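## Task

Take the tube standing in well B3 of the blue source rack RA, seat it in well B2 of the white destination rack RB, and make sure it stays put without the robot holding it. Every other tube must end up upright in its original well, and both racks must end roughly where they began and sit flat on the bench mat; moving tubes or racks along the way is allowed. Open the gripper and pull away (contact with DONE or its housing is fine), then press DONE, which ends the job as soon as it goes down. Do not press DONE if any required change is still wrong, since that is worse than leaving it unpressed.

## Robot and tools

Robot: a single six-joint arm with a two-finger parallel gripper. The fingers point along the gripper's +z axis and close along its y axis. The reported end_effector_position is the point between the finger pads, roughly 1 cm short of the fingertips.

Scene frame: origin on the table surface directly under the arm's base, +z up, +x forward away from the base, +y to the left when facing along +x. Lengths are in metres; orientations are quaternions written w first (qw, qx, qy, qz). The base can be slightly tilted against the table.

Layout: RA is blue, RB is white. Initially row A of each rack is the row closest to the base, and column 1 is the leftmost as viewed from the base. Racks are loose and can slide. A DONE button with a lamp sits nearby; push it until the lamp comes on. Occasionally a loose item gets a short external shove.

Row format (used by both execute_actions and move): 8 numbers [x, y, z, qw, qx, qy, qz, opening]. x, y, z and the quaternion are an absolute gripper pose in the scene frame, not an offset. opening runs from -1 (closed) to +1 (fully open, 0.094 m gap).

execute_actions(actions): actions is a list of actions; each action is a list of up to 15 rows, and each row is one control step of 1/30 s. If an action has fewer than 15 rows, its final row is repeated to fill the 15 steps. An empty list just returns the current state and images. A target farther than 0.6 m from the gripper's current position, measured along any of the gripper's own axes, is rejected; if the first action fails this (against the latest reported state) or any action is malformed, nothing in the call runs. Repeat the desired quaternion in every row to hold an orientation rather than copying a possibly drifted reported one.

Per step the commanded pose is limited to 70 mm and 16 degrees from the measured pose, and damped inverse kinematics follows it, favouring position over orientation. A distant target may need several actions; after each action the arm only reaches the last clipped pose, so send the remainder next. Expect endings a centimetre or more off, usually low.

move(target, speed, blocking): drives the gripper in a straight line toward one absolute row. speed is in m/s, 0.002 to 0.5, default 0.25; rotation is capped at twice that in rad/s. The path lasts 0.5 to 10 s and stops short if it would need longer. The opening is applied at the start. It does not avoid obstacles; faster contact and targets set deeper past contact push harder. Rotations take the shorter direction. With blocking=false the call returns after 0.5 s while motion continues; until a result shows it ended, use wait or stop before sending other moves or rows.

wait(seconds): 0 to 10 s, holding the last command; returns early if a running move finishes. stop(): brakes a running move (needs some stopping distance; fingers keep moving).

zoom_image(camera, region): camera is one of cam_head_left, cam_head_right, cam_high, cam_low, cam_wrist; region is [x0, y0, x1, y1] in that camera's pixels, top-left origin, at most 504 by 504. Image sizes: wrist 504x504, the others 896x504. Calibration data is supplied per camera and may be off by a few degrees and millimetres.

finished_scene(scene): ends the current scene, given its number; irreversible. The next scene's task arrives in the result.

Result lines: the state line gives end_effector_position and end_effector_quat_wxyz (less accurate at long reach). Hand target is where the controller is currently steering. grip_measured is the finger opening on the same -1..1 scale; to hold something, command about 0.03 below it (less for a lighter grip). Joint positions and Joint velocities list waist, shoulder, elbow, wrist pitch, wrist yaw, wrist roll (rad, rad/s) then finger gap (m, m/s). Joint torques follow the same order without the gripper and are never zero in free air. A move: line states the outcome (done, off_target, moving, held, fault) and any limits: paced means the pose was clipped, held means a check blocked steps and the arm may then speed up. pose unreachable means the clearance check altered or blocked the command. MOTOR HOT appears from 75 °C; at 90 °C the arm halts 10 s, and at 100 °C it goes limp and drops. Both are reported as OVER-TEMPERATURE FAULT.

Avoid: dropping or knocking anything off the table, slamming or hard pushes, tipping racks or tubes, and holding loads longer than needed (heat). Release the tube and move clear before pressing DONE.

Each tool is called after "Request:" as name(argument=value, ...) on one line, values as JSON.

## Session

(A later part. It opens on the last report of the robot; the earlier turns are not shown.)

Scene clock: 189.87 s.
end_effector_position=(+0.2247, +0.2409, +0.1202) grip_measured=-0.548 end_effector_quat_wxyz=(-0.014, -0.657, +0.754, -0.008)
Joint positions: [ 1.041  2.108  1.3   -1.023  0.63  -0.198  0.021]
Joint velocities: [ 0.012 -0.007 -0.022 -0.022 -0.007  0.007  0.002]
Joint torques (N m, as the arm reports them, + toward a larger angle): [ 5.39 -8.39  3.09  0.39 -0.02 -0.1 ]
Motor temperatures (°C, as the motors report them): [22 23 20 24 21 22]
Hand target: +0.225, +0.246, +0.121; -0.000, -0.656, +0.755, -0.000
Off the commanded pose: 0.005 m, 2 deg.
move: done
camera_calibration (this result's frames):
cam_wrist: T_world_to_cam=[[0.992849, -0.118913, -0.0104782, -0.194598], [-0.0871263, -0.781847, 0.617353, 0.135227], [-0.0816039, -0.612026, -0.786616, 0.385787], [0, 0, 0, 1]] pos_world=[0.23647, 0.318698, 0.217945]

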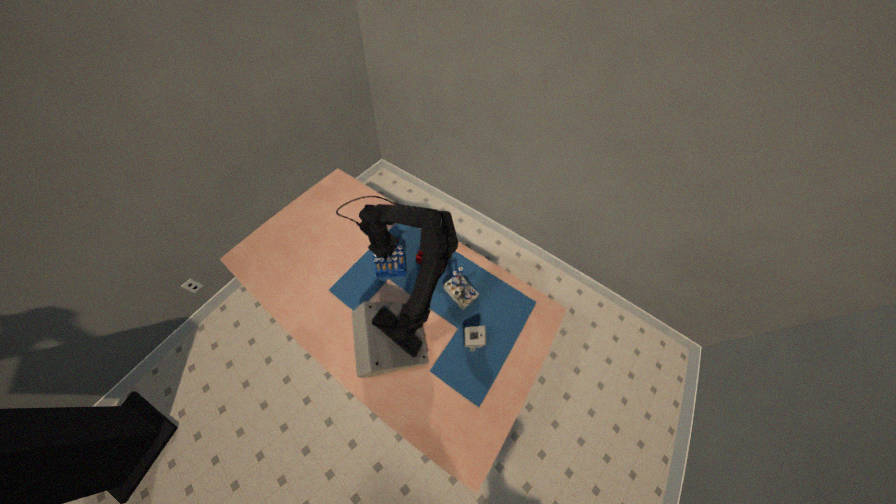

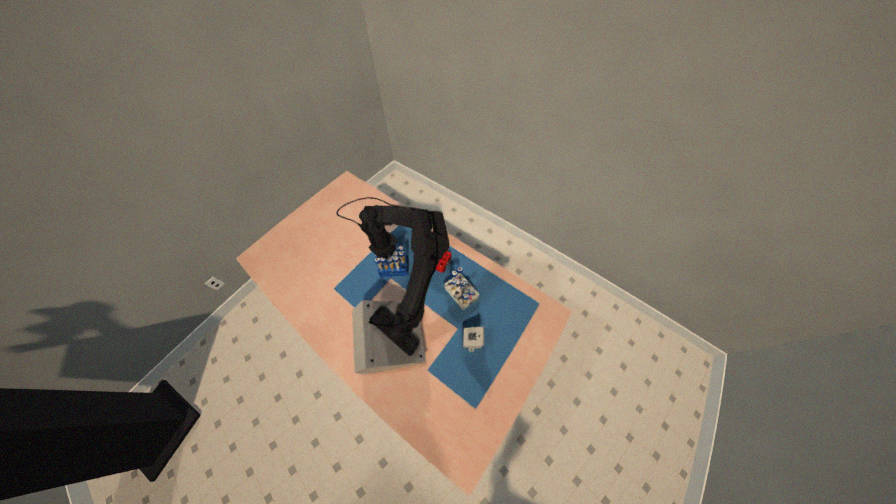

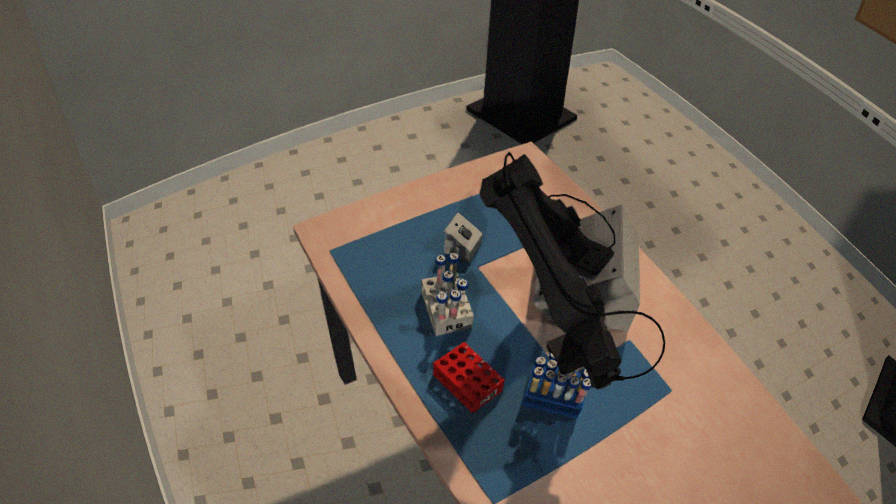

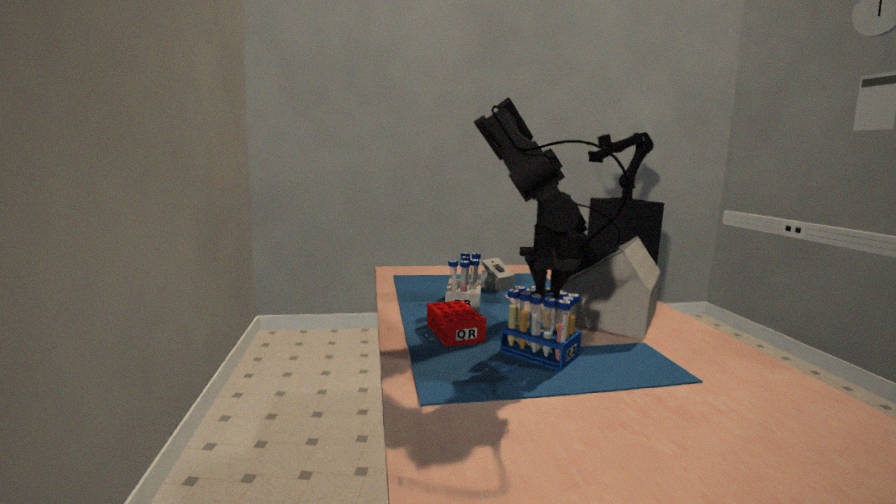

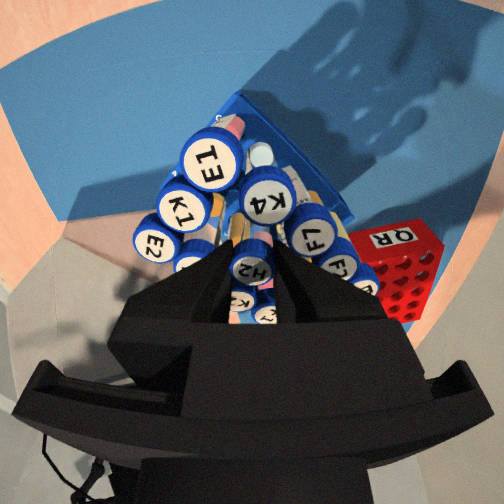

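Request:
move(target=[0.227,0.248,0.275,0,0.656,-0.755,0,-0.6], speed=0.06)

Request:
move(target=[0.32,-0.08,0.275,0,0.707,-0.707,0,-0.6], speed=0.15)

Scene clock: 196.97 s.
end_effector_position=(+0.2233, +0.2469, +0.2516) grip_measured=-0.548 end_effector_quat_wxyz=(+0.000, -0.665, +0.747, +0.002)
Joint positions: [ 1.251  2.108  1.728 -1.546  0.566  0.     0.021]
Joint velocities: [-0.002  0.002 -0.017  0.007 -0.051 -0.037 -0.   ]
Joint torques (N m, as the arm reports them, + toward a larger angle): [  7.11 -10.57   6.28   0.    -0.09   0.09]
Motor temperatures (°C, as the motors report them): [22 24 20 23 21 22]
Hand target: +0.226, +0.248, +0.274; +0.027, -0.656, +0.754, +0.024
Off the commanded pose: 0.024 m, 1 deg.
joint sent to its limit — the command would take joint 4 (wrist pitch) past its lower limit, so that joint was sent only as far as its limit.
move: off_target
camera_calibration (this result's frames):
cam_wrist: T_world_to_cam=[[0.995272, -0.0969181, -0.00639654, -0.198139], [-0.0744846, -0.803848, 0.590153, 0.0680912], [-0.0623384, -0.586886, -0.807266, 0.487385], [0, 0, 0, 1]] pos_world=[0.232656, 0.321571, 0.351998]

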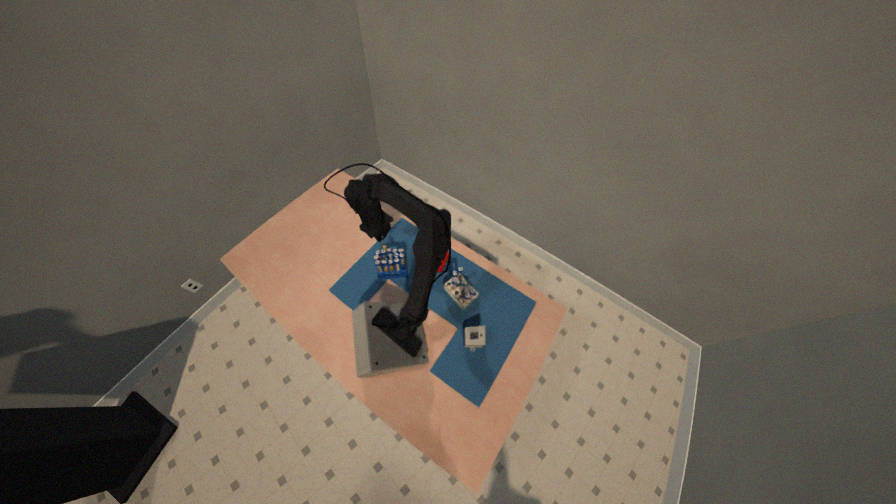

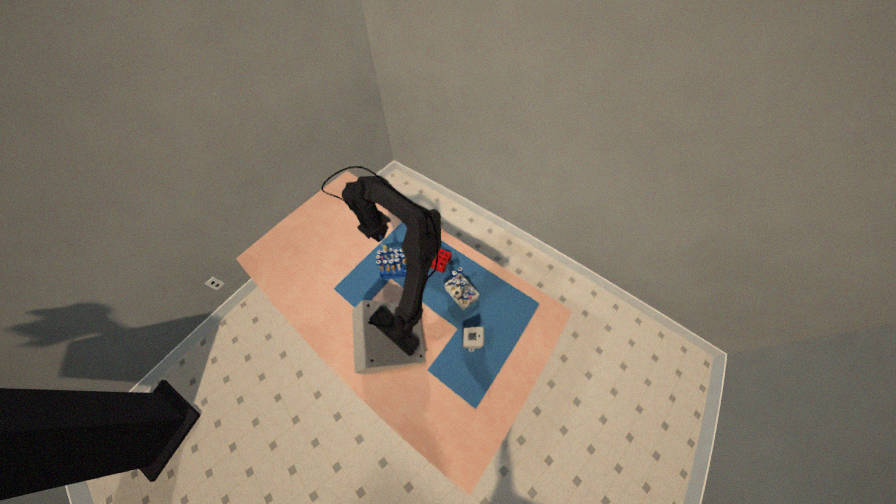

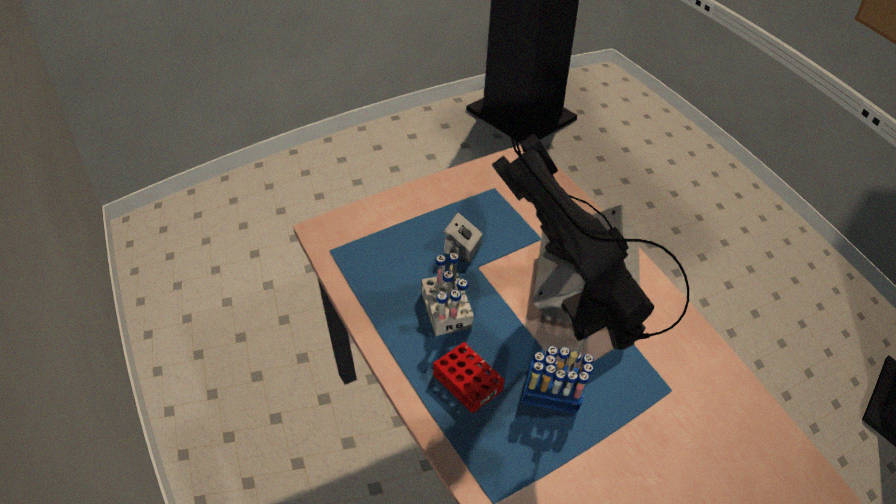

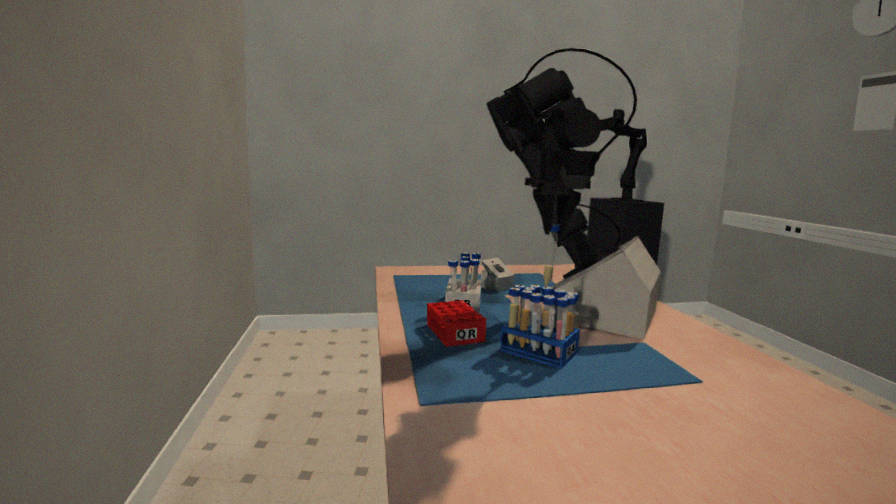

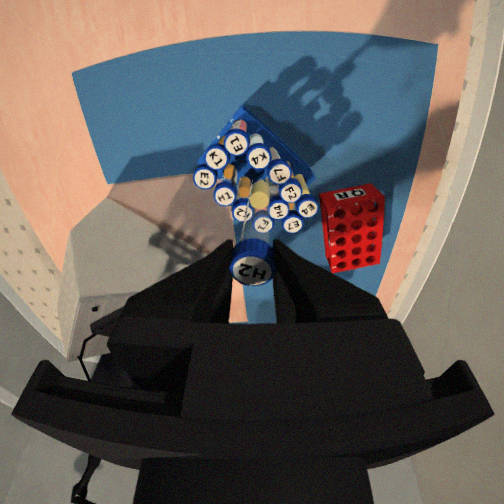

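Scene clock: 199.90 s.
end_effector_position=(+0.3152, -0.0827, +0.2670) grip_measured=-0.548 end_effector_quat_wxyz=(-0.081, +0.711, -0.699, +0.019)
Joint positions: [ 0.516  1.045  1.411 -1.552  0.631 -1.154  0.021]
Joint velocities: [-0.007 -0.002 -0.007 -0.037 -0.095 -0.066 -0.   ]
Joint torques (N m, as the arm reports them, + toward a larger angle): [ 0.26 -4.02  5.68  0.3  -0.21 -0.08]
Motor temperatures (°C, as the motors report them): [22 24 20 23 21 22]
Hand target: +0.317, -0.088, +0.276; -0.100, +0.702, -0.704, +0.018
Off the commanded pose: 0.010 m, 10 deg.
joint sent to its limit — the command would take joint 4 (wrist pitch) past its lower limit, so that joint was sent only as far as its limit.
move: off_target
camera_calibration (this result's frames):
cam_wrist: T_world_to_cam=[[0.989719, 0.0297304, 0.1399, -0.348289], [-0.0476216, -0.853842, 0.518349, -0.192483], [0.134863, -0.519682, -0.843648, 0.265261], [0, 0, 0, 1]] pos_world=[0.299768, -0.0161443, 0.372286]

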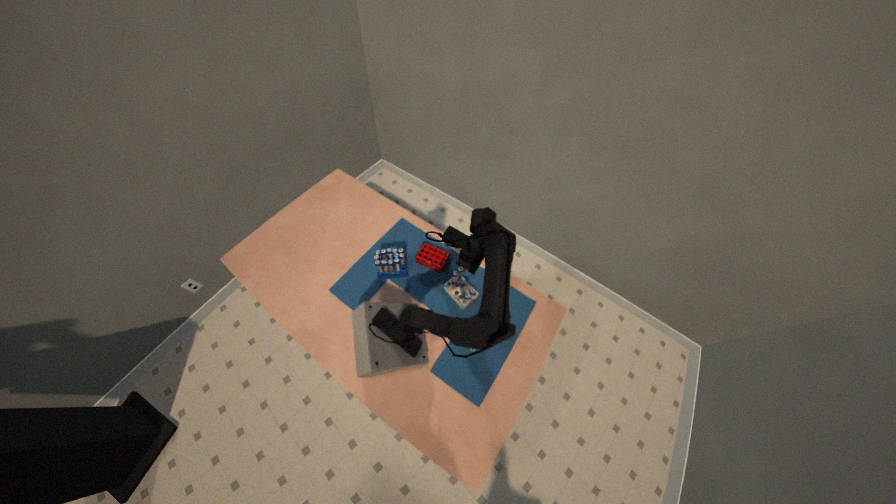

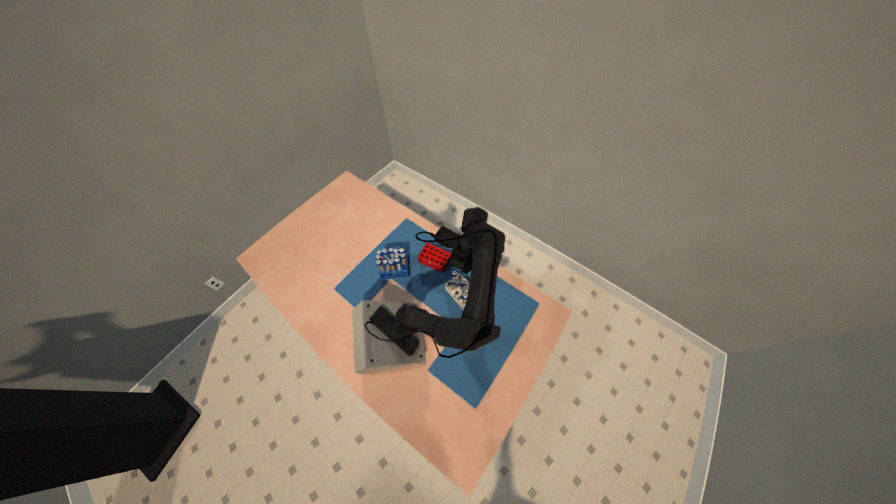

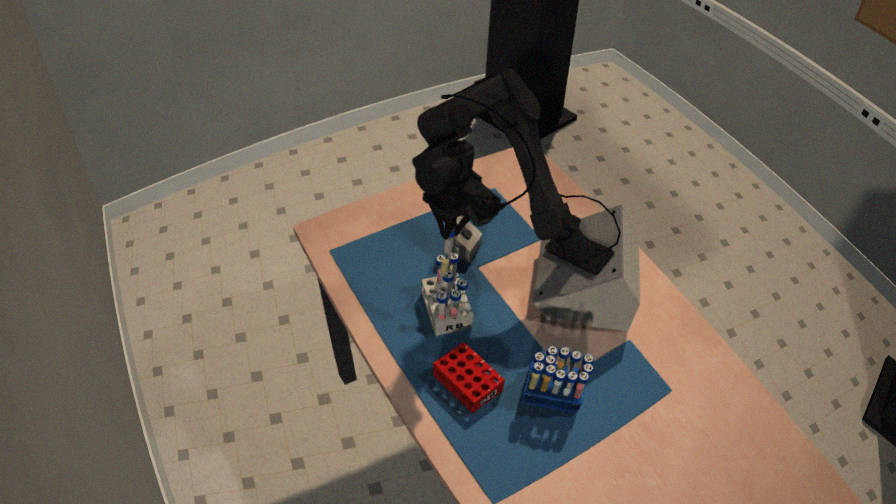

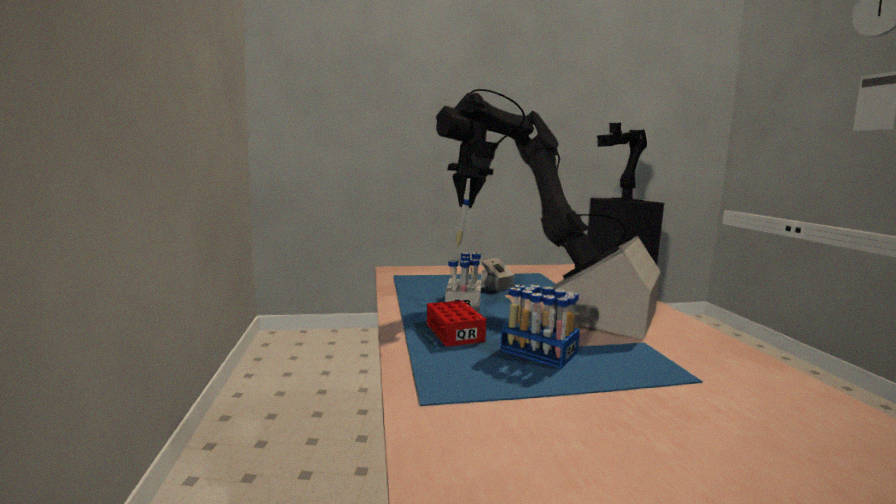

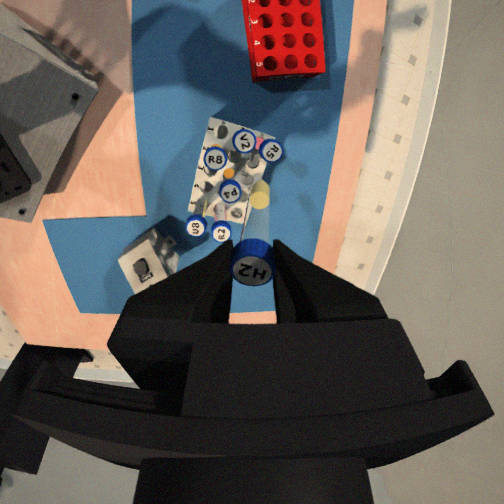

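Request:
execute_actions(actions=[])

Request:
zoom_image(camera="cam_wrist", region=[130,80,330,280])

Scene clock: 217.70 s.
end_effector_position=(+0.3152, -0.0826, +0.2670) grip_measured=-0.548 end_effector_quat_wxyz=(-0.081, +0.712, -0.697, +0.019)
Joint positions: [ 0.516  1.045  1.411 -1.552  0.63  -1.157  0.021]
Joint velocities: [ 0.002 -0.017 -0.017  0.022  0.037  0.007 -0.001]
Joint torques (N m, as the arm reports them, + toward a larger angle): [ 0.24 -3.94  5.61  0.3  -0.21 -0.09]
Motor temperatures (°C, as the motors report them): [21 23 21 23 21 22]
Hand target: +0.317, -0.088, +0.276; -0.100, +0.702, -0.704, +0.018
Off the commanded pose: 0.010 m, 10 deg.
camera_calibration (this result's frames):
cam_wrist: T_world_to_cam=[[0.989607, 0.032783, 0.140008, -0.348004], [-0.0450562, -0.85394, 0.518417, -0.193268], [0.136554, -0.519338, -0.843588, 0.264778], [0, 0, 0, 1]] pos_world=[0.299523, -0.0161215, 0.37228]

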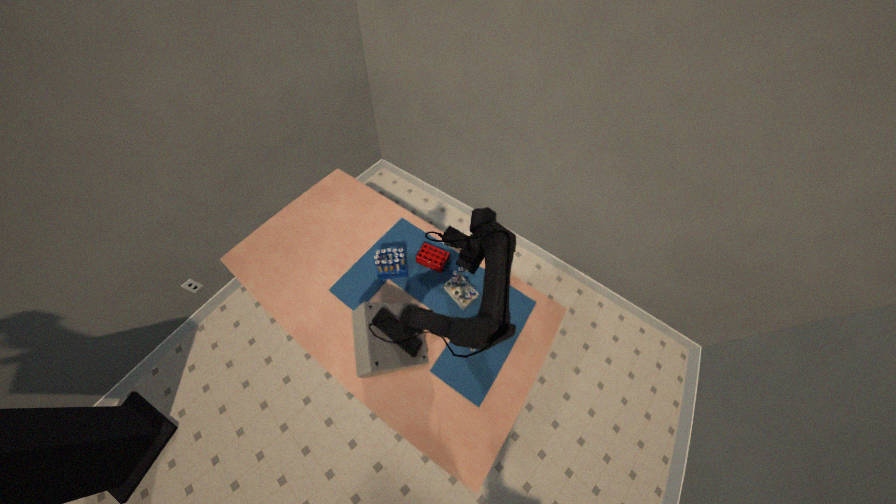

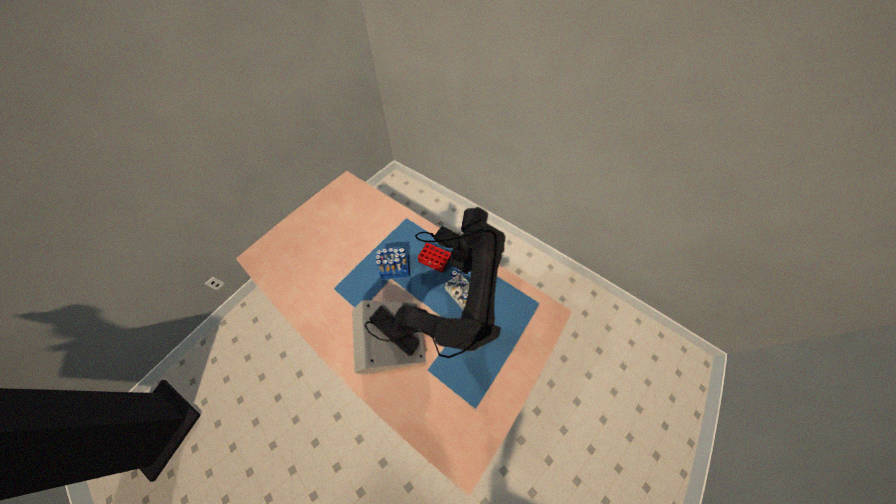

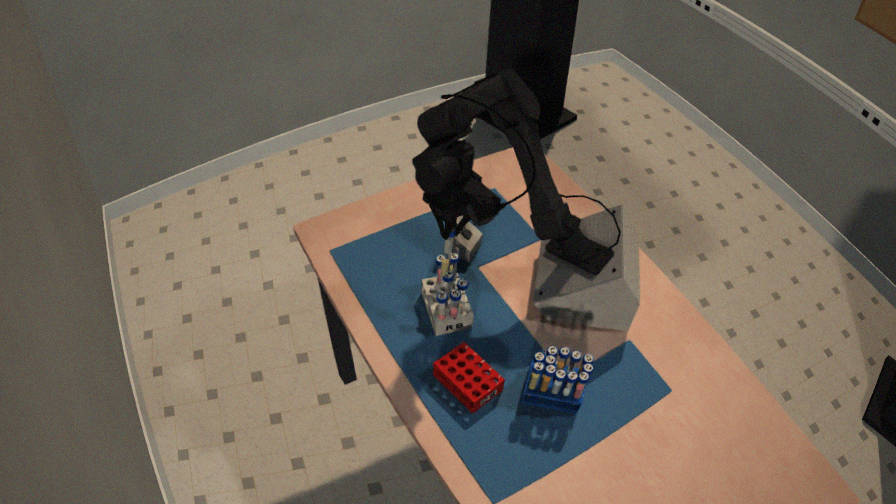

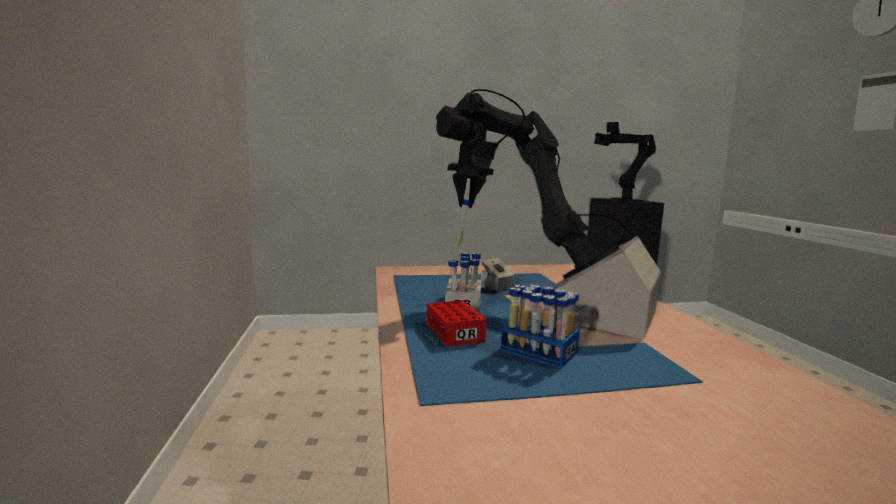

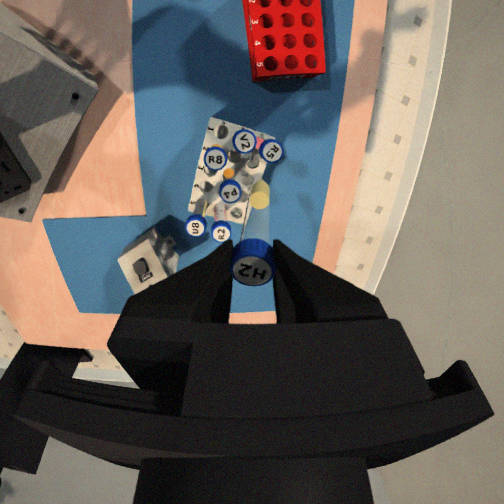

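Region (130, 80, 330, 280) of cam_wrist's 504x504 image, scaled by 2.520, with more detail than that image has.

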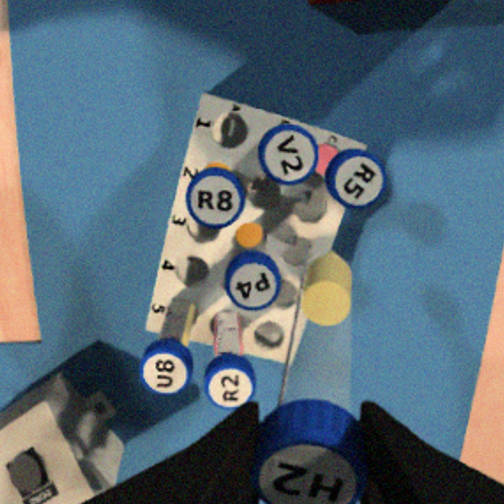

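Request:
move(target=[0.324,-0.062,0.28,0,0.853,-0.522,0,-0.6], speed=0.05)

Request:
move(target=[0.324,-0.062,0.245,0,0.853,-0.522,0,-0.6], speed=0.025)

Request:
zoom_image(camera="cam_wrist", region=[150,100,350,300])

Request:
zoom_image(camera="cam_low", region=[400,170,540,310])

Scene clock: 235.73 s.
end_effector_position=(+0.3200, -0.0676, +0.2724) grip_measured=-0.548 end_effector_quat_wxyz=(-0.092, +0.844, -0.528, +0.030)
Joint positions: [ 0.572  1.075  1.431 -1.552  0.623 -1.54   0.021]
Joint velocities: [-0.007 -0.017 -0.007  0.007 -0.037  0.007  0.001]
Joint torques (N m, as the arm reports them, + toward a larger angle): [ 2.38 -0.41  5.98  0.33 -0.22 -0.13]
Motor temperatures (°C, as the motors report them): [21 23 21 23 21 22]
Hand target: +0.325, -0.062, +0.279; -0.106, +0.848, -0.519, +0.028
Off the commanded pose: 0.010 m, 11 deg.
joint sent to its limit — the command would take joint 4 (wrist pitch) past its lower limit, so that joint was sent only as far as its limit.
move: off_target
camera_calibration (this result's frames):
cam_wrist: T_world_to_cam=[[0.877201, 0.443447, 0.184045, -0.302262], [0.282954, -0.787163, 0.548007, -0.291518], [0.387885, -0.428636, -0.815976, 0.194624], [0, 0, 0, 1]] pos_world=[0.272139, -0.0120122, 0.374192]

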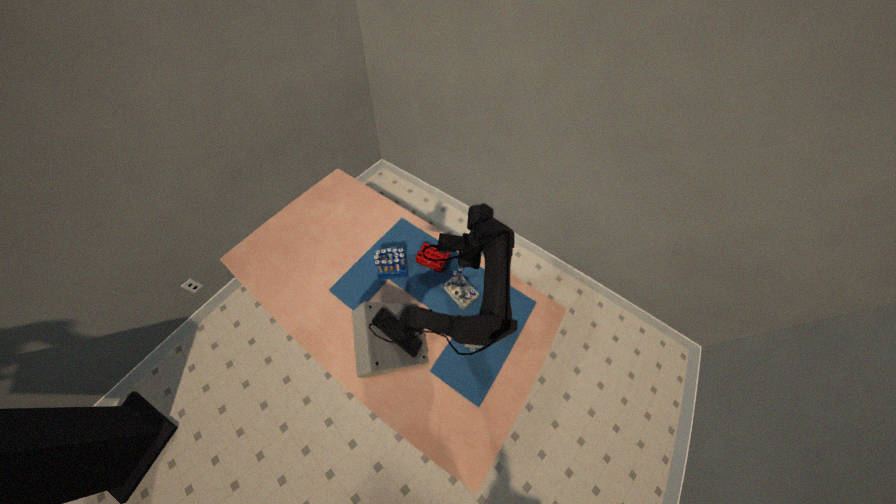

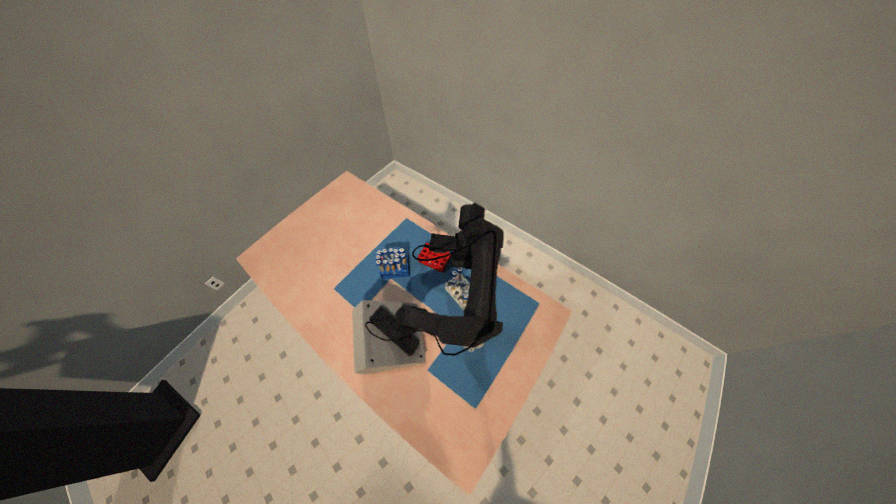

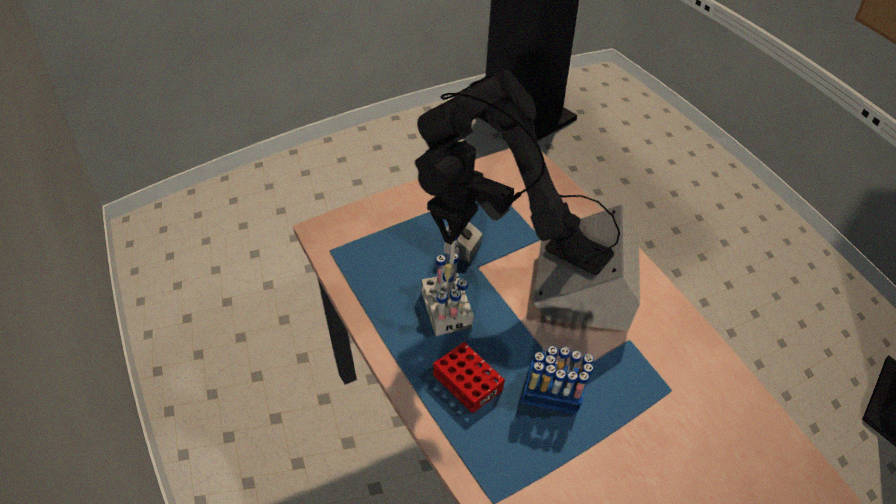

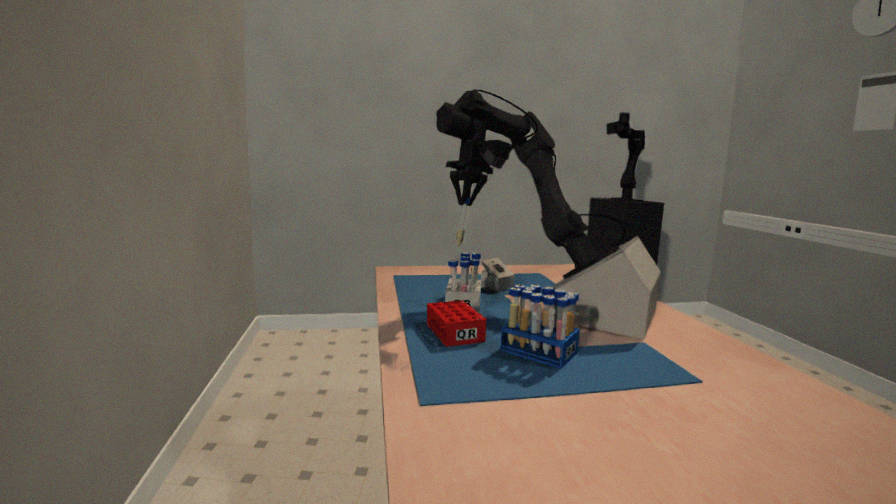

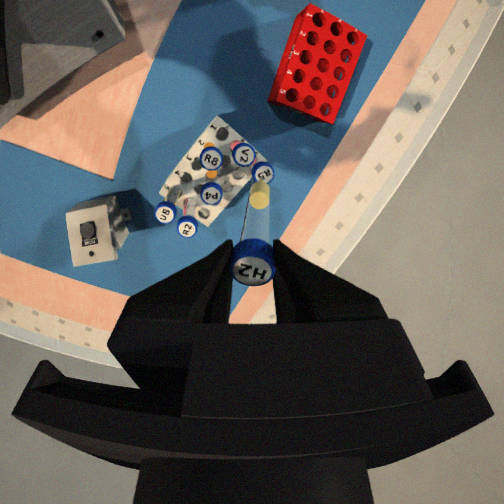

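Scene clock: 239.83 s.
end_effector_position=(+0.3270, -0.0645, +0.2488) grip_measured=-0.548 end_effector_quat_wxyz=(-0.028, +0.851, -0.525, +0.016)
Joint positions: [ 0.506  1.183  1.431 -1.552  0.641 -1.54   0.021]
Joint velocities: [-0.012 -0.007 -0.002 -0.022  0.081  0.037  0.001]
Joint torques (N m, as the arm reports them, + toward a larger angle): [ 1.1  -2.08  3.28  0.16 -0.09  0.03]
Motor temperatures (°C, as the motors report them): [21 23 21 23 21 22]
Hand target: +0.324, -0.062, +0.244; -0.019, +0.853, -0.521, +0.009
Off the commanded pose: 0.005 m, 4 deg.
joint sent to its limit — the command would take joint 4 (wrist pitch) past its lower limit, so that joint was sent only as far as its limit.
move: off_target
camera_calibration (this result's frames):
cam_wrist: T_world_to_cam=[[0.883465, 0.464407, 0.06178, -0.275743], [0.342452, -0.730125, 0.591307, -0.30473], [0.319714, -0.501242, -0.804077, 0.188686], [0, 0, 0, 1]] pos_world=[0.287639, 0.000143146, 0.348943]

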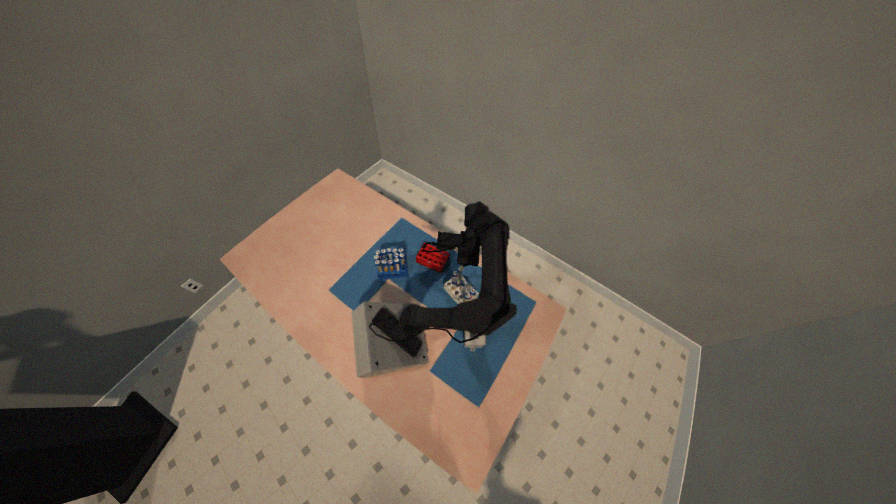

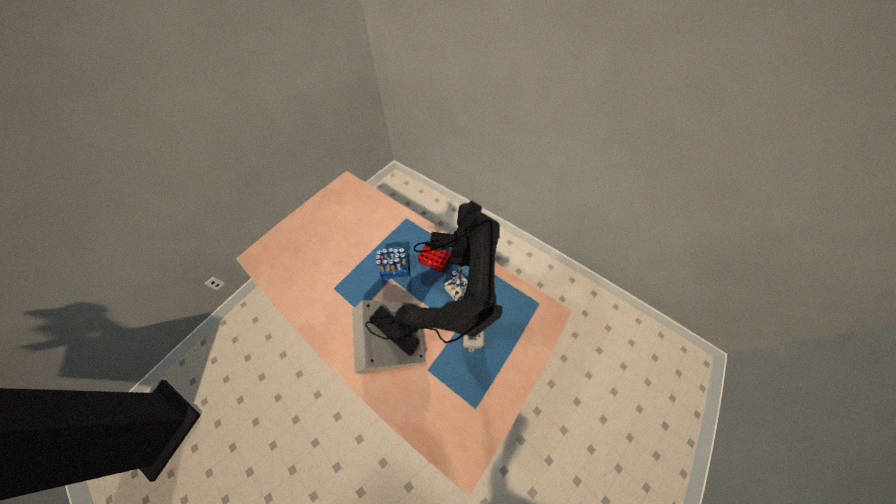

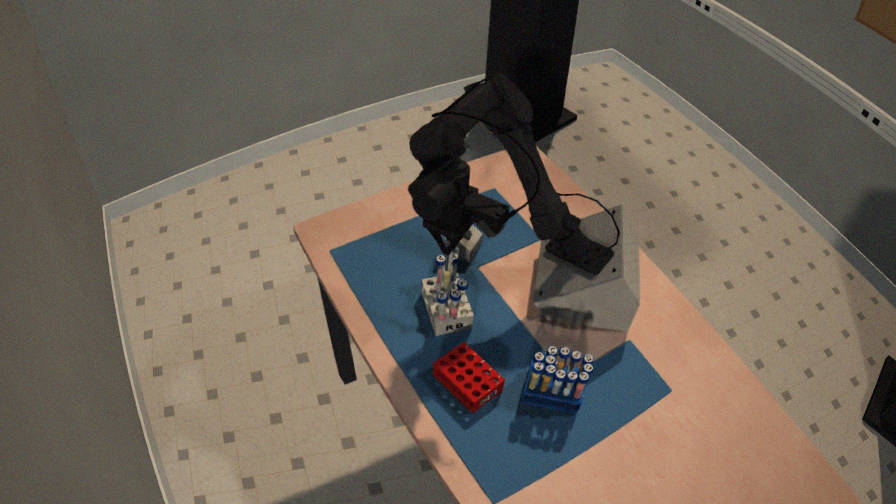

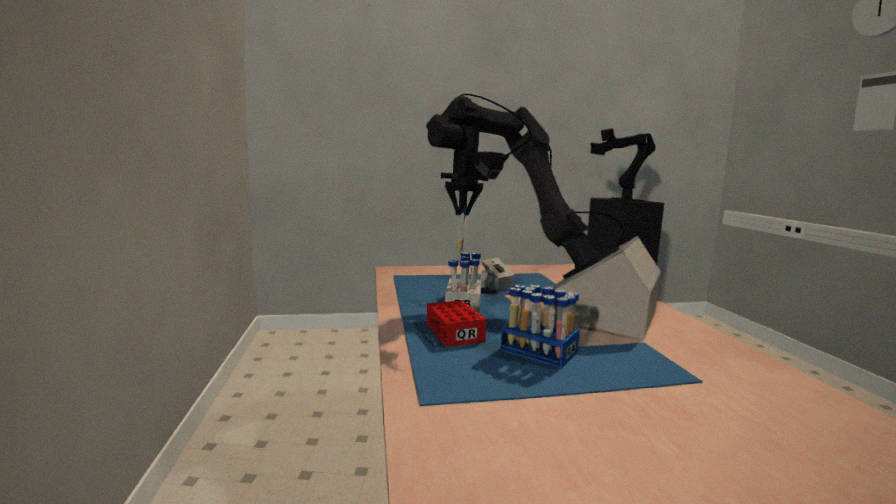

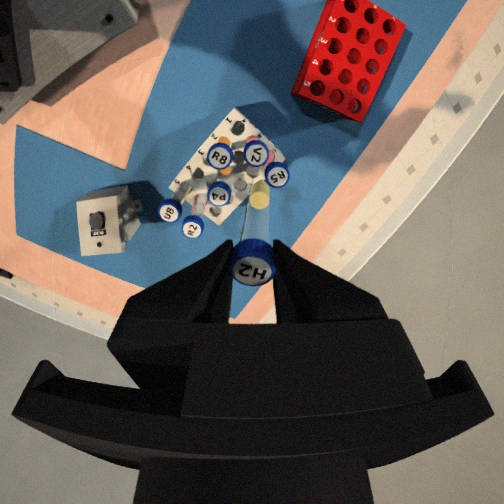

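Region (150, 100, 350, 300) of cam_wrist's 504x504 image, scaled by 2.520, with more detail than that image has.

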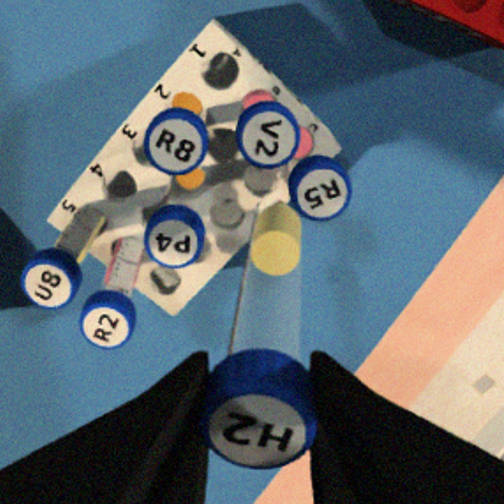

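Region (400, 170, 540, 310) of cam_low's 896x504 image, scaled by 3.600, with more detail than that image has.

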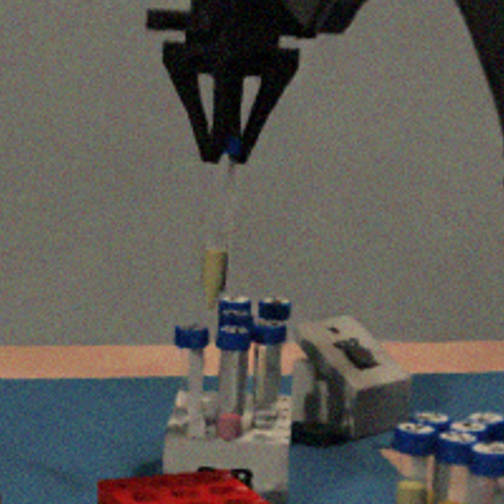

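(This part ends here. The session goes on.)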